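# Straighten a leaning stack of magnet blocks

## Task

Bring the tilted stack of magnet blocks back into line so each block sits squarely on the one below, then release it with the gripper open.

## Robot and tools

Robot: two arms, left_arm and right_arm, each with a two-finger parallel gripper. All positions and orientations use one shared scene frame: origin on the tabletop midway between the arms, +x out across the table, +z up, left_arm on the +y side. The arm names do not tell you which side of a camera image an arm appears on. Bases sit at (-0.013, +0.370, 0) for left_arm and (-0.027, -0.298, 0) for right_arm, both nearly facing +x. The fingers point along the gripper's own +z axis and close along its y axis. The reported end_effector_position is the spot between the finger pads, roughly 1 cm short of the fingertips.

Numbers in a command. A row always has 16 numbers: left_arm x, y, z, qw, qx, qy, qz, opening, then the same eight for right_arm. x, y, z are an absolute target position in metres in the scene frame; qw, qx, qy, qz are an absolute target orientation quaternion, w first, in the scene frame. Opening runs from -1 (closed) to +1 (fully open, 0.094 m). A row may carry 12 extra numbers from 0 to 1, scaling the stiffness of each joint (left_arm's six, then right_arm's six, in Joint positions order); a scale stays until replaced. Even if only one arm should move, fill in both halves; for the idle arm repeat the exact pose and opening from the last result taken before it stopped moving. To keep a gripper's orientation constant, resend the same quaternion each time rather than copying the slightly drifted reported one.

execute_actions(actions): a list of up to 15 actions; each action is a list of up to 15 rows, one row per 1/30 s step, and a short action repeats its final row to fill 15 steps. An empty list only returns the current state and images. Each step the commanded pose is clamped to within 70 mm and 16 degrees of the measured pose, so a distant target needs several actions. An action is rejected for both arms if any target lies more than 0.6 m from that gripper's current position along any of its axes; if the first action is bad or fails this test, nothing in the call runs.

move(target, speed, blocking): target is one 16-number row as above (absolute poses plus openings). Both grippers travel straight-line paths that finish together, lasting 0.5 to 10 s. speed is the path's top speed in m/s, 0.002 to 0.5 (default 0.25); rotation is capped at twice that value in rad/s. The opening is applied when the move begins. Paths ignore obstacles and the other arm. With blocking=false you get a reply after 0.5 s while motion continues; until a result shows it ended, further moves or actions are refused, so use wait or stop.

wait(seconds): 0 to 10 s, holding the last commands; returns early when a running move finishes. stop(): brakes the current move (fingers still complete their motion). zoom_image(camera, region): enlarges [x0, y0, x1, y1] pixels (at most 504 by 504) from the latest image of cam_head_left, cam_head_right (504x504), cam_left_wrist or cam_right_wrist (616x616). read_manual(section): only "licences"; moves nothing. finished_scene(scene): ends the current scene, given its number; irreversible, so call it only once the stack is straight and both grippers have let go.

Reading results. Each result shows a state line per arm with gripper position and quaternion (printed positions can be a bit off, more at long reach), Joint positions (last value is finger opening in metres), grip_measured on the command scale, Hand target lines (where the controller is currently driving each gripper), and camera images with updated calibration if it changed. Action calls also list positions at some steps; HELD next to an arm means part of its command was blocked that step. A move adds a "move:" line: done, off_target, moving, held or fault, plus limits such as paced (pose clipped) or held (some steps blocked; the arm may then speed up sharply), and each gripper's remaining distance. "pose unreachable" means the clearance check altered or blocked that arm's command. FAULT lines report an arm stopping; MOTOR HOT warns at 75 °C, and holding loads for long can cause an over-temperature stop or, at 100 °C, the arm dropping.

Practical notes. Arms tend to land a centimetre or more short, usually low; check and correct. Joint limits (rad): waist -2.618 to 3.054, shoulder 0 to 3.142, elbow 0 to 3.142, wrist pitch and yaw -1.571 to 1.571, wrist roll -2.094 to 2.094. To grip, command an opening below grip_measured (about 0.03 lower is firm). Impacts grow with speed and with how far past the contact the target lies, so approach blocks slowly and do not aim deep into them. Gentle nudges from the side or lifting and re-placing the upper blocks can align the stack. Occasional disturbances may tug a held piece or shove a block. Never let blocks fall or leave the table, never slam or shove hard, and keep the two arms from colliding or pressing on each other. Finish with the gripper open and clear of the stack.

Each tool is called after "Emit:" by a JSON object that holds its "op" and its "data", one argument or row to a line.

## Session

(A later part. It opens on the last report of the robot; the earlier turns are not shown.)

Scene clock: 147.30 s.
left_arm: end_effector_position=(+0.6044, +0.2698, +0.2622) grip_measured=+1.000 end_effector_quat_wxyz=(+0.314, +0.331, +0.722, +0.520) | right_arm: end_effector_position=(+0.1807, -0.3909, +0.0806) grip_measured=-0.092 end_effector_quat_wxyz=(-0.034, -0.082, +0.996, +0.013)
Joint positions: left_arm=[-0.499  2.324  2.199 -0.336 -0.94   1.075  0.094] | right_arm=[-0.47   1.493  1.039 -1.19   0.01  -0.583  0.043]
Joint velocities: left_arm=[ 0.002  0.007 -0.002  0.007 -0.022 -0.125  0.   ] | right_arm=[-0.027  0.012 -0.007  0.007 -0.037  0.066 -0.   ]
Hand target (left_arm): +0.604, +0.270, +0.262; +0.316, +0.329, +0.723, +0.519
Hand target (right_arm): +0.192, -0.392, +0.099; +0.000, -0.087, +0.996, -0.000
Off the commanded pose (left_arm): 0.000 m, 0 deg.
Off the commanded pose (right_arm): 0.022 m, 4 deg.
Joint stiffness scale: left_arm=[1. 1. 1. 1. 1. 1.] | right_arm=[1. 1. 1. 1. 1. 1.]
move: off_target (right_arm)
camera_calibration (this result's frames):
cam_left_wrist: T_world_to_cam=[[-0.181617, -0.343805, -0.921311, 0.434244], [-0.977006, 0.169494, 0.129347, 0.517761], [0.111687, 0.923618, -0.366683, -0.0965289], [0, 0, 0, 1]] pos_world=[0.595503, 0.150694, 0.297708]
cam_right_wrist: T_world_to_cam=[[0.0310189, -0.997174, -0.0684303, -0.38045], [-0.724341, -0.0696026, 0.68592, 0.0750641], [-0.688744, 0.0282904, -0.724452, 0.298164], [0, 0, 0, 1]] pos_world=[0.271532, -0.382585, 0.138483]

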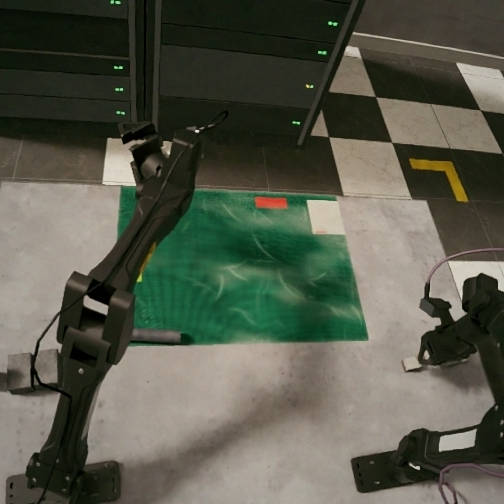

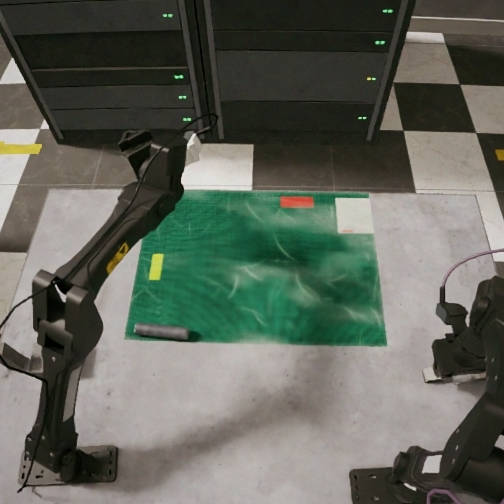

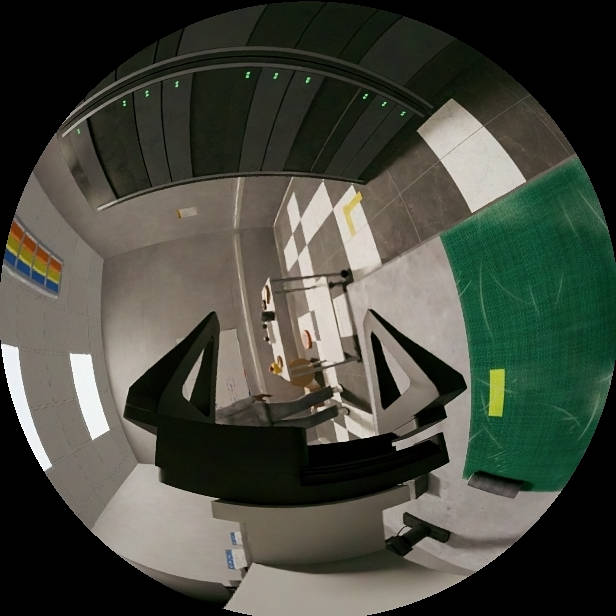

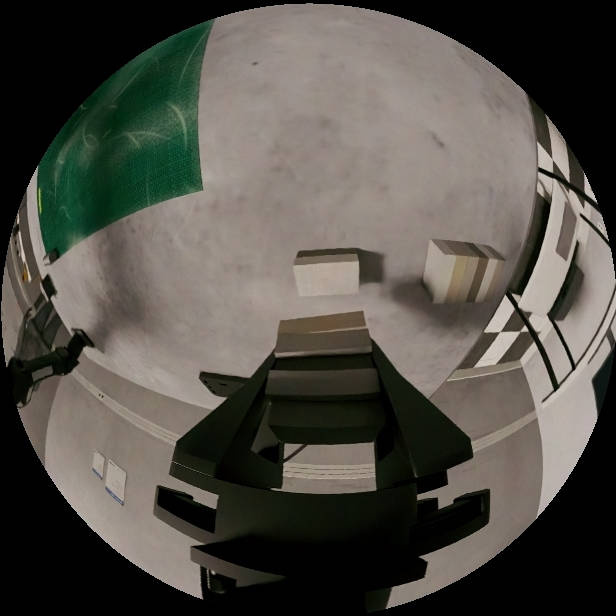

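Emit:
{"op": "move", "data": {
  "target": [0.6044,0.2698,0.2622,0.316,0.329,0.723,0.519,1,0.265,-0.370,0.08,0,-0.0872,0.9962,0,-0.5],
  "speed": 0.07
}}

Scene clock: 152.40 s.
left_arm: end_effector_position=(+0.6044, +0.2698, +0.2622) grip_measured=+1.000 end_effector_quat_wxyz=(+0.314, +0.331, +0.722, +0.520) | right_arm: end_effector_position=(+0.2482, -0.3703, +0.0648) grip_measured=-0.092 end_effector_quat_wxyz=(-0.032, -0.086, +0.996, +0.006)
Joint positions: left_arm=[-0.499  2.324  2.199 -0.336 -0.94   1.075  0.094] | right_arm=[-0.306  1.713  1.204 -1.124  0.01  -0.426  0.043]
Joint velocities: left_arm=[ 0.007  0.002 -0.012 -0.037 -0.081 -0.037  0.   ] | right_arm=[ 0.002  0.007  0.007 -0.007 -0.007  0.022 -0.002]
Hand target (left_arm): +0.604, +0.270, +0.262; +0.316, +0.329, +0.723, +0.519
Hand target (right_arm): +0.264, -0.371, +0.079; -0.000, -0.087, +0.996, -0.003
Off the commanded pose (left_arm): 0.000 m, 0 deg.
Off the commanded pose (right_arm): 0.023 m, 4 deg.
Joint stiffness scale: left_arm=[1. 1. 1. 1. 1. 1.] | right_arm=[1. 1. 1. 1. 1. 1.]
move: off_target (right_arm)
camera_calibration (this result's frames):
cam_left_wrist: T_world_to_cam=[[-0.181842, -0.343506, -0.921378, 0.434317], [-0.976962, 0.169553, 0.1296, 0.517652], [0.111703, 0.923718, -0.366425, -0.0966337], [0, 0, 0, 1]] pos_world=[0.595498, 0.150684, 0.297673]
cam_right_wrist: T_world_to_cam=[[0.0386947, -0.997801, -0.0538111, -0.366156], [-0.728432, -0.06503, 0.682025, 0.139222], [-0.684025, 0.012807, -0.729346, 0.326099], [0, 0, 0, 1]] pos_world=[0.338642, -0.360473, 0.123183]

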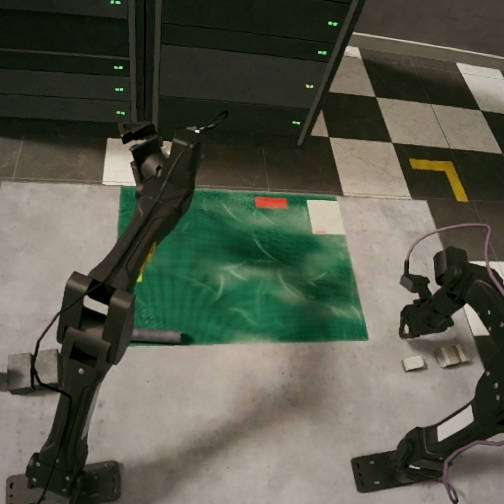

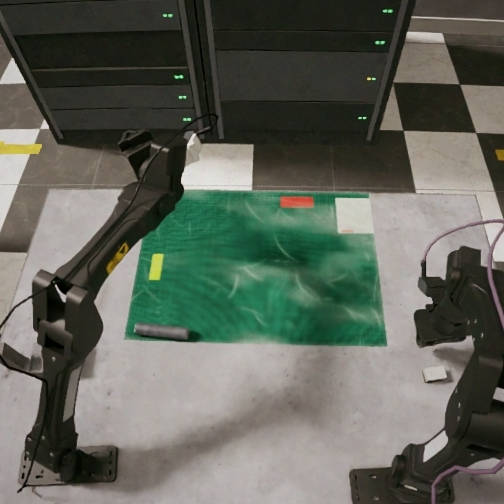

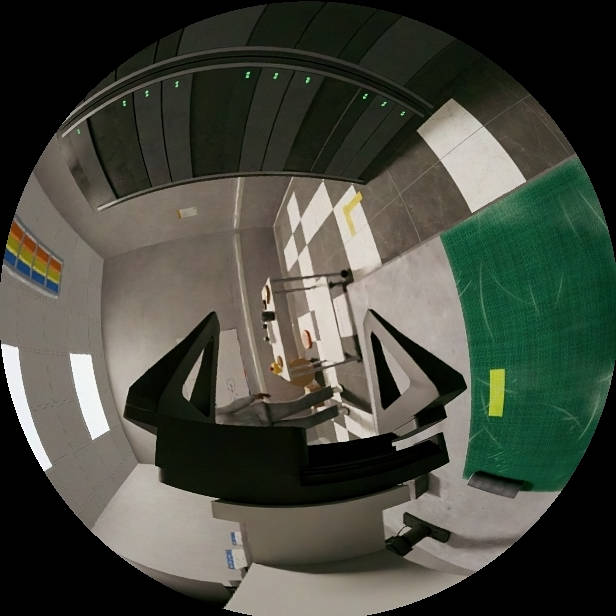

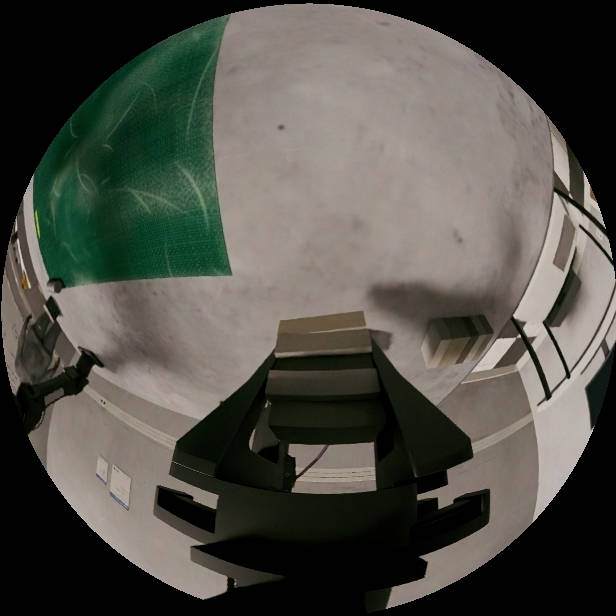

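Emit:
{"op": "move", "data": {
  "target": [0.6044,0.2698,0.2622,0.316,0.329,0.723,0.519,1,0.272,-0.369,0.03,0,-0.0872,0.9962,0,-0.5],
  "speed": 0.04
}}

Scene clock: 157.60 s.
left_arm: end_effector_position=(+0.6044, +0.2698, +0.2622) grip_measured=+1.000 end_effector_quat_wxyz=(+0.314, +0.331, +0.722, +0.520) | right_arm: end_effector_position=(+0.2619, -0.3718, +0.0227) grip_measured=-0.092 end_effector_quat_wxyz=(-0.021, -0.084, +0.996, +0.002)
Joint positions: left_arm=[-0.499  2.324  2.199 -0.336 -0.94   1.076  0.094] | right_arm=[-0.3    1.798  1.129 -0.943  0.01  -0.416  0.043]
Joint velocities: left_arm=[-0.002  0.007 -0.012  0.066 -0.066 -0.007  0.   ] | right_arm=[ 0.002  0.007  0.012  0.022 -0.007 -0.022 -0.001]
Hand target (left_arm): +0.604, +0.270, +0.262; +0.316, +0.329, +0.723, +0.519
Hand target (right_arm): +0.271, -0.369, +0.030; -0.000, -0.087, +0.996, -0.001
Off the commanded pose (left_arm): 0.000 m, 0 deg.
Off the commanded pose (right_arm): 0.013 m, 2 deg.
Joint stiffness scale: left_arm=[1. 1. 1. 1. 1. 1.] | right_arm=[1. 1. 1. 1. 1. 1.]
move: off_target (right_arm)
camera_calibration (this result's frames):
cam_left_wrist: T_world_to_cam=[[-0.182067, -0.343208, -0.921444, 0.43439], [-0.976919, 0.169611, 0.129854, 0.517543], [0.11172, 0.923819, -0.366167, -0.0967385], [0, 0, 0, 1]] pos_world=[0.595493, 0.150674, 0.297639]
cam_right_wrist: T_world_to_cam=[[0.0367413, -0.998219, -0.0469946, -0.370191], [-0.743054, -0.0587342, 0.666649, 0.184355], [-0.668222, 0.010426, -0.743889, 0.300059], [0, 0, 0, 1]] pos_world=[0.351093, -0.361832, 0.0829134]

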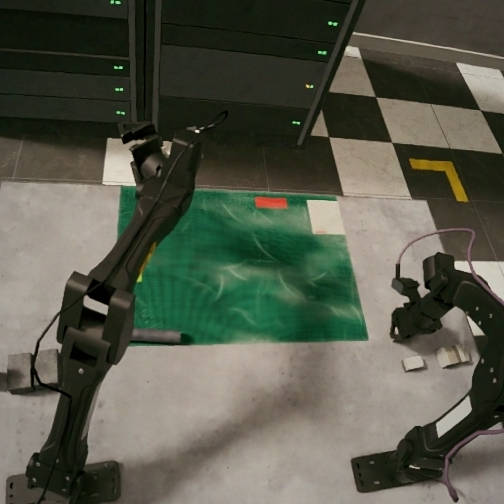

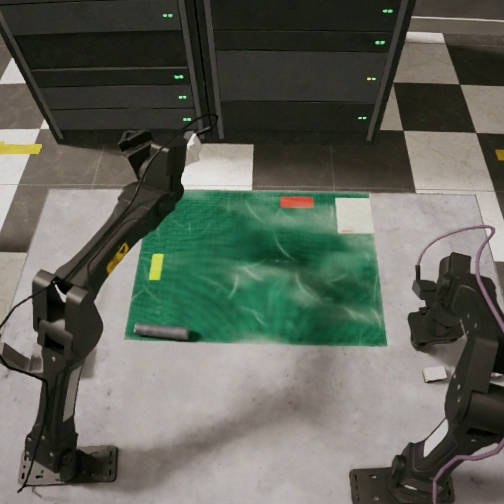

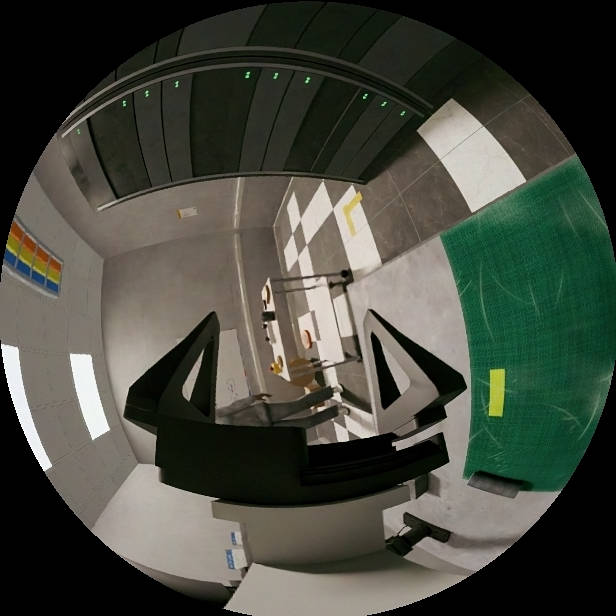

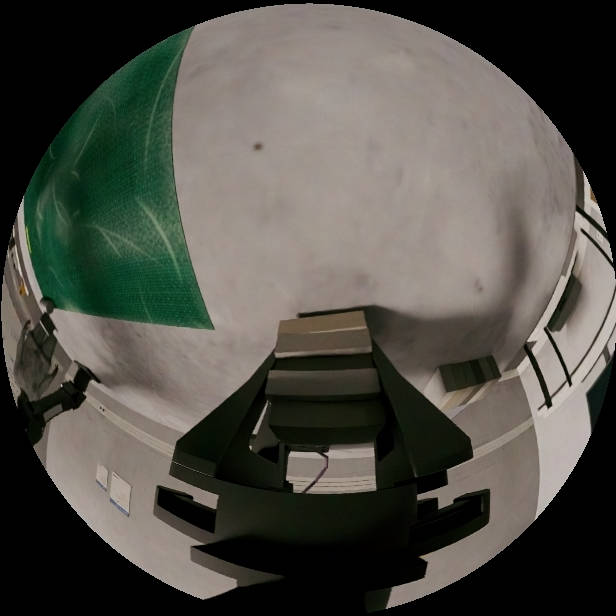

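Emit:
{"op": "move", "data": {
  "target": [0.6044,0.2698,0.2622,0.316,0.329,0.723,0.519,1,0.274,-0.369,0.020,0,-0.0872,0.9962,0,-0.5],
  "speed": 0.015
}}

Scene clock: 162.67 s.
left_arm: end_effector_position=(+0.6044, +0.2698, +0.2622) grip_measured=+1.000 end_effector_quat_wxyz=(+0.314, +0.332, +0.722, +0.520) | right_arm: end_effector_position=(+0.2588, -0.3710, +0.0159) grip_measured=-0.092 end_effector_quat_wxyz=(-0.031, -0.083, +0.996, +0.005)
Joint positions: left_arm=[-0.499  2.324  2.199 -0.336 -0.94   1.077  0.094] | right_arm=[-0.3    1.816  1.121 -0.937  0.01  -0.414  0.043]
Joint velocities: left_arm=[-0.002 -0.002  0.007 -0.007  0.081 -0.022  0.   ] | right_arm=[-0.007 -0.007  0.002 -0.022  0.007 -0.007  0.001]
Hand target (left_arm): +0.604, +0.270, +0.262; +0.316, +0.329, +0.723, +0.519
Hand target (right_arm): +0.274, -0.369, +0.020; -0.000, -0.087, +0.996, -0.000
Off the commanded pose (left_arm): 0.000 m, 0 deg.
Off the commanded pose (right_arm): 0.016 m, 4 deg.
Joint stiffness scale: left_arm=[1. 1. 1. 1. 1. 1.] | right_arm=[1. 1. 1. 1. 1. 1.]
move: off_target (right_arm)
camera_calibration (this result's frames):
cam_left_wrist: T_world_to_cam=[[-0.182518, -0.34261, -0.921578, 0.434536], [-0.976831, 0.169727, 0.130362, 0.517325], [0.111754, 0.924019, -0.36565, -0.0969482], [0, 0, 0, 1]] pos_world=[0.595484, 0.150654, 0.29757]
cam_right_wrist: T_world_to_cam=[[0.0338448, -0.99804, -0.0526373, -0.368703], [-0.729706, -0.060665, 0.681065, 0.182205], [-0.682923, 0.0153593, -0.730329, 0.298346], [0, 0, 0, 1]] pos_world=[0.349182, -0.361509, 0.0743903]

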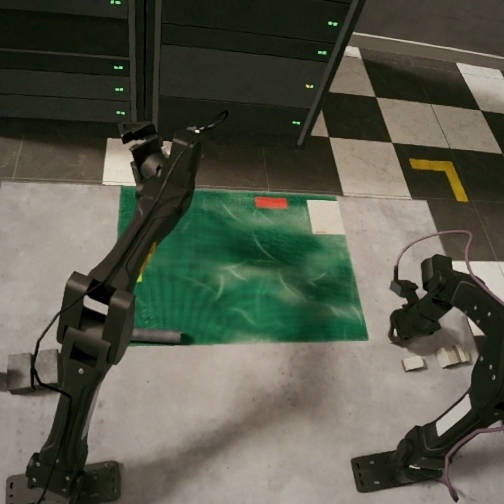

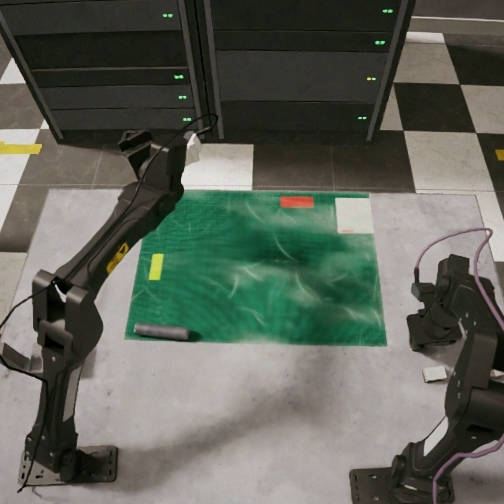

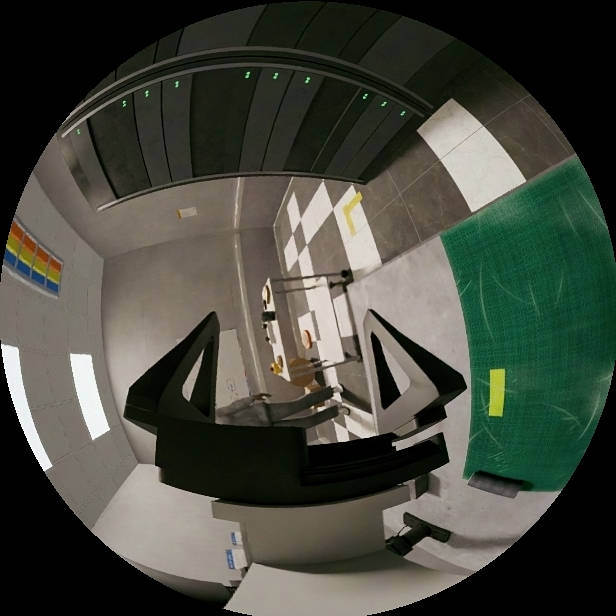

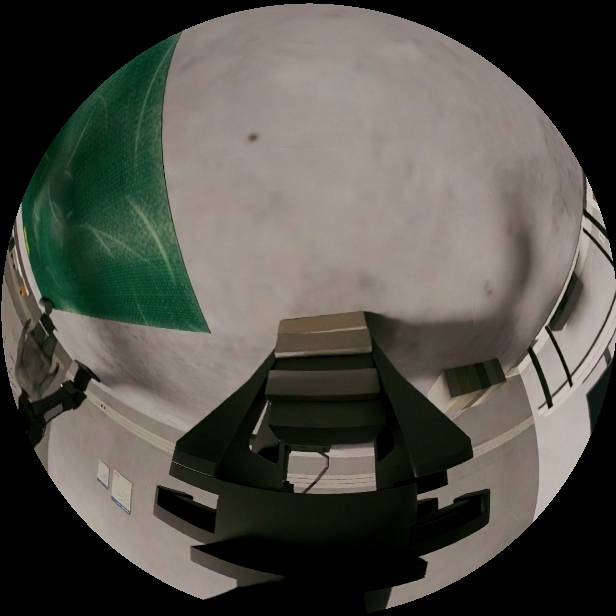

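Emit:
{"op": "execute_actions", "data": {
  "actions": [
    [[0.6044,0.2698,0.2622,0.316,0.329,0.723,0.519,1,0.262,-0.371,0.018,0,-0.0872,0.9962,0,1]],
    [[0.6044,0.2698,0.2622,0.316,0.329,0.723,0.519,1,0.262,-0.371,0.018,0,-0.0872,0.9962,0,1]]
  ]
}}

Scene clock: 168.13 s.
left_arm: end_effector_position=(+0.6044, +0.2698, +0.2622) grip_measured=+1.000 end_effector_quat_wxyz=(+0.314, +0.332, +0.722, +0.520) | right_arm: end_effector_position=(+0.2567, -0.3704, +0.0106) grip_measured=+1.000 end_effector_quat_wxyz=(-0.021, -0.086, +0.996, +0.002)
Joint positions: left_arm=[-0.499  2.324  2.199 -0.336 -0.94   1.077  0.094] | right_arm=[-0.3    1.799  1.076 -0.889  0.01  -0.419  0.094]
Joint velocities: left_arm=[ 0.002  0.012 -0.012  0.007 -0.022  0.007  0.   ] | right_arm=[ 0.007 -0.002  0.002  0.081  0.037 -0.037  0.   ]
Hand target (left_arm): +0.604, +0.270, +0.262; +0.316, +0.329, +0.723, +0.519
Hand target (right_arm): +0.262, -0.371, +0.018; -0.000, -0.087, +0.996, -0.000
Off the commanded pose (left_arm): 0.000 m, 0 deg.
Off the commanded pose (right_arm): 0.009 m, 2 deg.
Joint stiffness scale: left_arm=[1. 1. 1. 1. 1. 1.] | right_arm=[1. 1. 1. 1. 1. 1.]
Step readings (end_effector_position; steps 1 to 15: 1st action; 16 to 30: 2nd action):
0: left_arm (+0.6044, +0.2698, +0.2622) | right_arm (+0.2588, -0.3710, +0.0159)
1: left_arm (+0.6044, +0.2698, +0.2622) | right_arm (+0.2586, -0.3709, +0.0152)
2: left_arm (+0.6044, +0.2698, +0.2622) | right_arm (+0.2583, -0.3708, +0.0143)
4: left_arm (+0.6044, +0.2698, +0.2622) | right_arm (+0.2548, -0.3700, +0.0125)
8: left_arm (+0.6044, +0.2698, +0.2622) | right_arm (+0.2536, -0.3696, +0.0108)
15: left_arm (+0.6044, +0.2698, +0.2622) | right_arm (+0.2562, -0.3703, +0.0107)
16: left_arm (+0.6044, +0.2698, +0.2622) | right_arm (+0.2563, -0.3703, +0.0107)
17: left_arm (+0.6044, +0.2698, +0.2622) | right_arm (+0.2564, -0.3704, +0.0107)
19: left_arm (+0.6044, +0.2698, +0.2622) | right_arm (+0.2565, -0.3704, +0.0106)
23: left_arm (+0.6044, +0.2698, +0.2622) | right_arm (+0.2566, -0.3704, +0.0106)
30: end_effector_position above
camera_calibration (this result's frames):
cam_left_wrist: T_world_to_cam=[[-0.182518, -0.34261, -0.921578, 0.434536], [-0.976831, 0.169727, 0.130362, 0.517325], [0.111754, 0.924019, -0.36565, -0.0969482], [0, 0, 0, 1]] pos_world=[0.595484, 0.150654, 0.29757]
cam_right_wrist: T_world_to_cam=[[0.0398368, -0.99811, -0.0467998, -0.37], [-0.743611, -0.0608991, 0.665834, 0.187935], [-0.667425, 0.00827614, -0.744631, 0.286576], [0, 0, 0, 1]] pos_world=[0.345758, -0.360227, 0.0709438]

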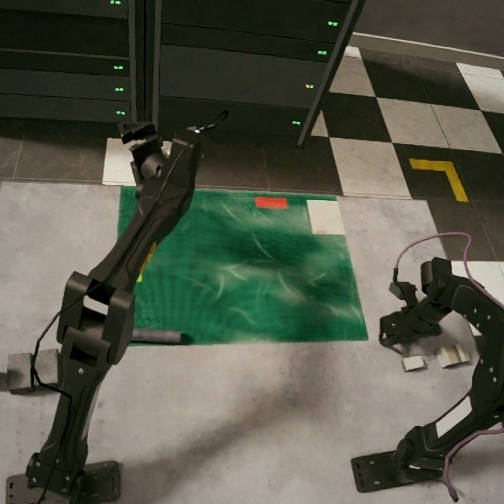

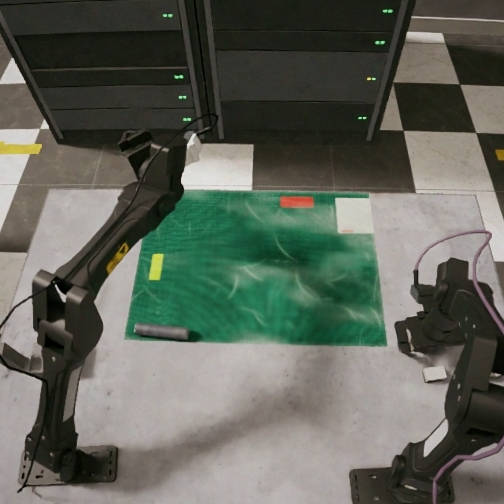

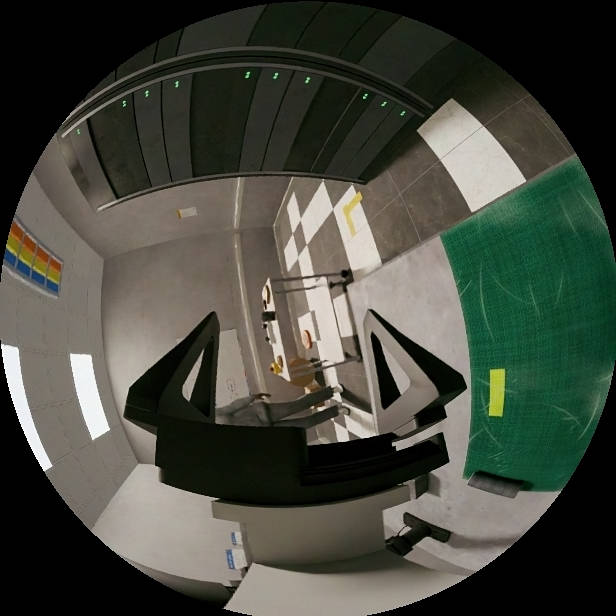

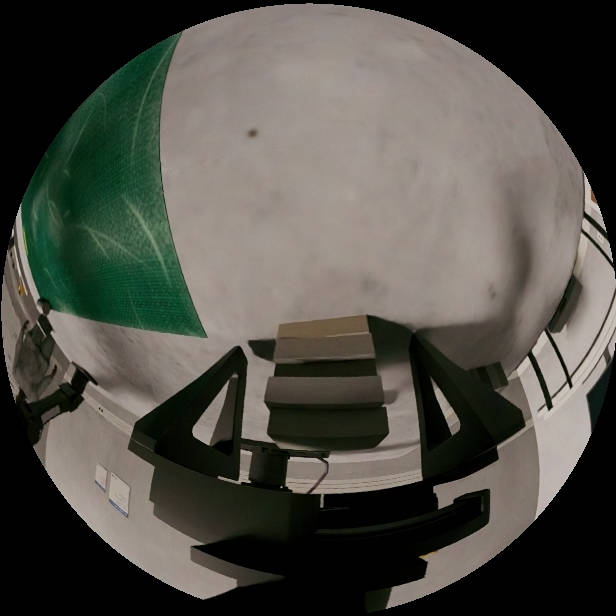

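Emit:
{"op": "execute_actions", "data": {
  "actions": []
}}

Scene clock: 179.37 s.
left_arm: end_effector_position=(+0.6044, +0.2698, +0.2622) grip_measured=+1.000 end_effector_quat_wxyz=(+0.314, +0.332, +0.722, +0.520) | right_arm: end_effector_position=(+0.2567, -0.3704, +0.0106) grip_measured=+1.000 end_effector_quat_wxyz=(-0.021, -0.086, +0.996, +0.002)
Joint positions: left_arm=[-0.499  2.324  2.199 -0.336 -0.94   1.077  0.094] | right_arm=[-0.3    1.799  1.076 -0.889  0.01  -0.419  0.094]
Joint velocities: left_arm=[-0.007  0.007 -0.007  0.037 -0.037  0.051  0.   ] | right_arm=[-0.007  0.012 -0.007 -0.051  0.037 -0.037  0.   ]
Hand target (left_arm): +0.604, +0.270, +0.262; +0.316, +0.329, +0.723, +0.519
Hand target (right_arm): +0.262, -0.371, +0.018; -0.000, -0.087, +0.996, -0.000
Off the commanded pose (left_arm): 0.000 m, 0 deg.
Off the commanded pose (right_arm): 0.009 m, 2 deg.
Joint stiffness scale: left_arm=[1. 1. 1. 1. 1. 1.] | right_arm=[1. 1. 1. 1. 1. 1.]
camera_calibration (this result's frames):
cam_left_wrist: T_world_to_cam=[[-0.182518, -0.34261, -0.921578, 0.434536], [-0.976831, 0.169727, 0.130362, 0.517325], [0.111754, 0.924019, -0.36565, -0.0969482], [0, 0, 0, 1]] pos_world=[0.595484, 0.150654, 0.29757]
cam_right_wrist: T_world_to_cam=[[0.0398368, -0.99811, -0.0467998, -0.37], [-0.743611, -0.0608991, 0.665834, 0.187935], [-0.667425, 0.00827614, -0.744631, 0.286576], [0, 0, 0, 1]] pos_world=[0.345758, -0.360227, 0.0709438]

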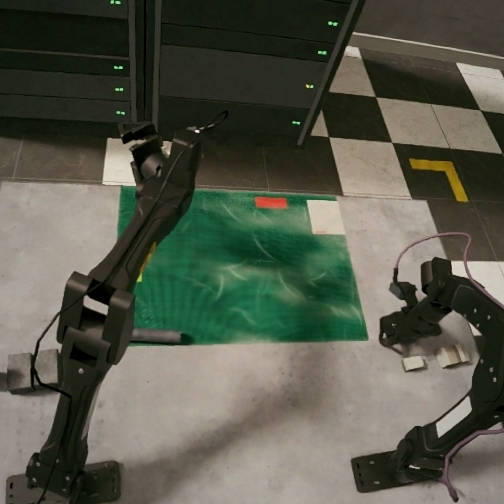

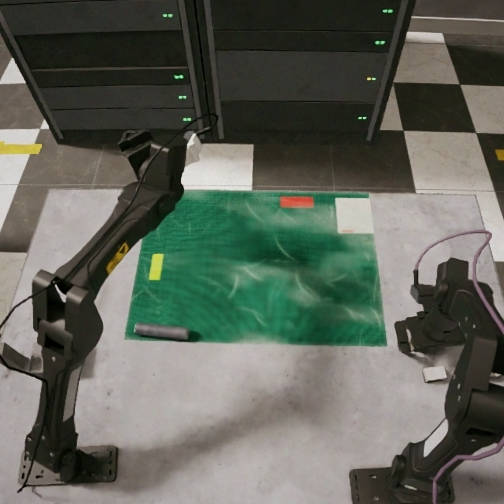

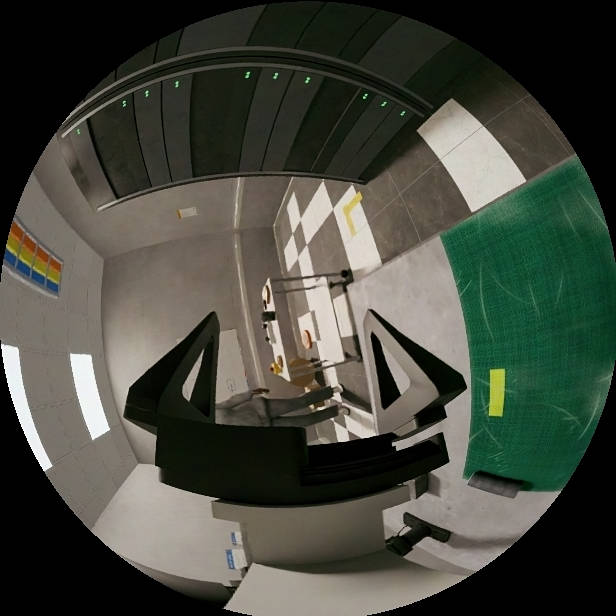

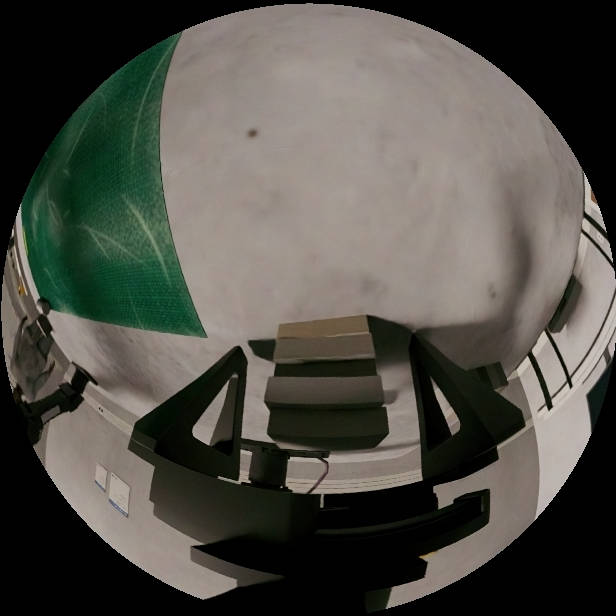

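Emit:
{"op": "execute_actions", "data": {
  "actions": [
    [[0.6044,0.2698,0.2622,0.316,0.329,0.723,0.519,1,0.262,-0.371,0.018,0,-0.0872,0.9962,0,0.3]],
    [[0.6044,0.2698,0.2622,0.316,0.329,0.723,0.519,1,0.262,-0.371,0.018,0,-0.0872,0.9962,0,-0.5]],
    [[0.6044,0.2698,0.2622,0.316,0.329,0.723,0.519,1,0.262,-0.371,0.018,0,-0.0872,0.9962,0,-0.5]]
  ]
}}

Scene clock: 184.50 s.
left_arm: end_effector_position=(+0.6044, +0.2698, +0.2622) grip_measured=+1.000 end_effector_quat_wxyz=(+0.314, +0.332, +0.722, +0.520) | right_arm: end_effector_position=(+0.2574, -0.3707, +0.0107) grip_measured=-0.093 end_effector_quat_wxyz=(-0.019, -0.086, +0.996, +0.001)
Joint positions: left_arm=[-0.499  2.324  2.199 -0.336 -0.94   1.077  0.094] | right_arm=[-0.3    1.798  1.076 -0.886  0.011 -0.42   0.043]
Joint velocities: left_arm=[-0.007 -0.002 -0.012 -0.007 -0.022 -0.007  0.   ] | right_arm=[-0.002 -0.007 -0.017 -0.051 -0.022 -0.037  0.001]
Hand target (left_arm): +0.604, +0.270, +0.262; +0.316, +0.329, +0.723, +0.519
Hand target (right_arm): +0.262, -0.371, +0.018; -0.000, -0.087, +0.996, -0.000
Off the commanded pose (left_arm): 0.000 m, 0 deg.
Off the commanded pose (right_arm): 0.009 m, 2 deg.
Joint stiffness scale: left_arm=[1. 1. 1. 1. 1. 1.] | right_arm=[1. 1. 1. 1. 1. 1.]
Step readings (end_effector_position; steps 1 to 15: 1st action; 16 to 30: 2nd action; 31 to 45: 3rd action):
0: left_arm (+0.6044, +0.2698, +0.2622) | right_arm (+0.2567, -0.3704, +0.0106)
1: left_arm (+0.6044, +0.2698, +0.2622) | right_arm (+0.2567, -0.3704, +0.0106)
2: left_arm (+0.6044, +0.2698, +0.2622) | right_arm (+0.2567, -0.3704, +0.0106)
4: left_arm (+0.6044, +0.2698, +0.2622) | right_arm (+0.2567, -0.3704, +0.0106)
8: left_arm (+0.6044, +0.2698, +0.2622) | right_arm (+0.2567, -0.3704, +0.0106)
15: left_arm (+0.6044, +0.2698, +0.2622) | right_arm (+0.2567, -0.3704, +0.0106)
16: left_arm (+0.6044, +0.2698, +0.2622) | right_arm (+0.2567, -0.3704, +0.0106)
17: left_arm (+0.6044, +0.2698, +0.2622) | right_arm (+0.2569, -0.3707, +0.0106)
19: left_arm (+0.6044, +0.2698, +0.2622) | right_arm (+0.2574, -0.3707, +0.0107)
23: left_arm (+0.6044, +0.2698, +0.2622) | right_arm (+0.2574, -0.3707, +0.0107)
30: left_arm (+0.6044, +0.2698, +0.2622) | right_arm (+0.2574, -0.3707, +0.0107)
31: left_arm (+0.6044, +0.2698, +0.2622) | right_arm (+0.2574, -0.3707, +0.0107)
32: left_arm (+0.6044, +0.2698, +0.2622) | right_arm (+0.2574, -0.3707, +0.0107)
34: left_arm (+0.6044, +0.2698, +0.2622) | right_arm (+0.2574, -0.3707, +0.0107)
38: left_arm (+0.6044, +0.2698, +0.2622) | right_arm (+0.2574, -0.3707, +0.0107)
45: end_effector_position above
camera_calibration (this result's frames):
cam_left_wrist: T_world_to_cam=[[-0.182518, -0.34261, -0.921578, 0.434536], [-0.976831, 0.169727, 0.130362, 0.517325], [0.111754, 0.924019, -0.36565, -0.0969482], [0, 0, 0, 1]] pos_world=[0.595484, 0.150654, 0.29757]
cam_right_wrist: T_world_to_cam=[[0.0407447, -0.998129, -0.0455996, -0.370514], [-0.745468, -0.0607551, 0.663767, 0.188917], [-0.665295, 0.00694806, -0.746548, 0.286061], [0, 0, 0, 1]] pos_world=[0.346243, -0.360331, 0.0712665]

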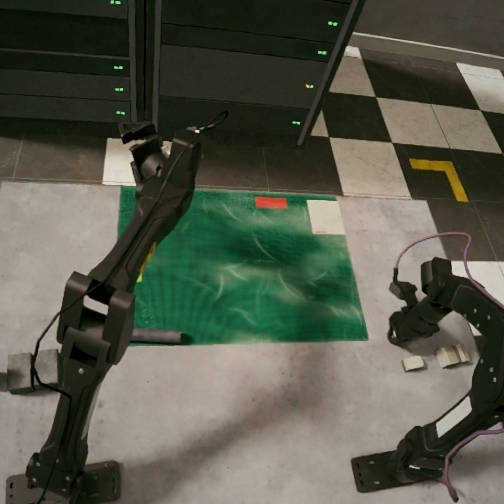

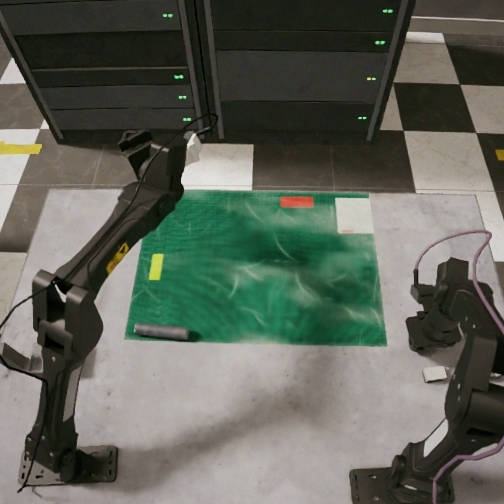

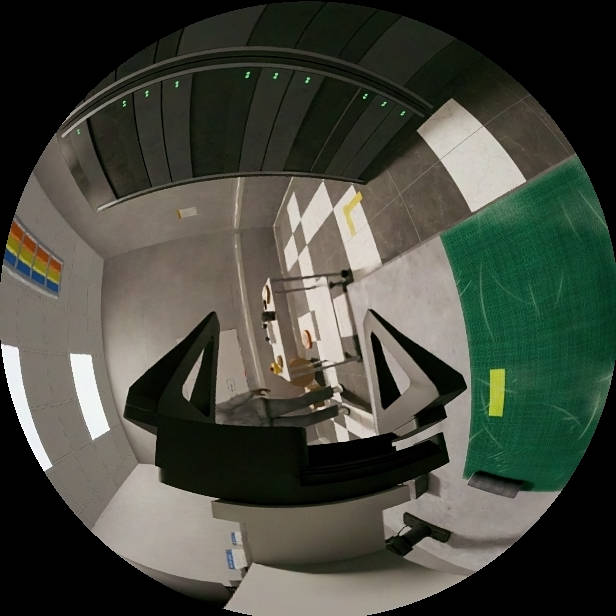

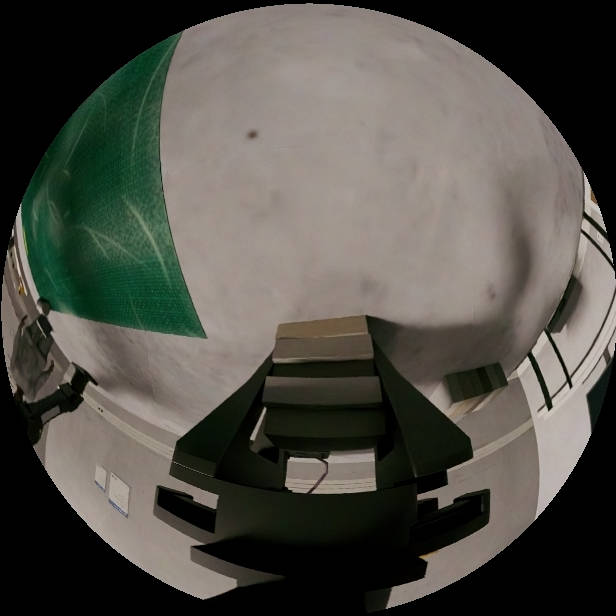

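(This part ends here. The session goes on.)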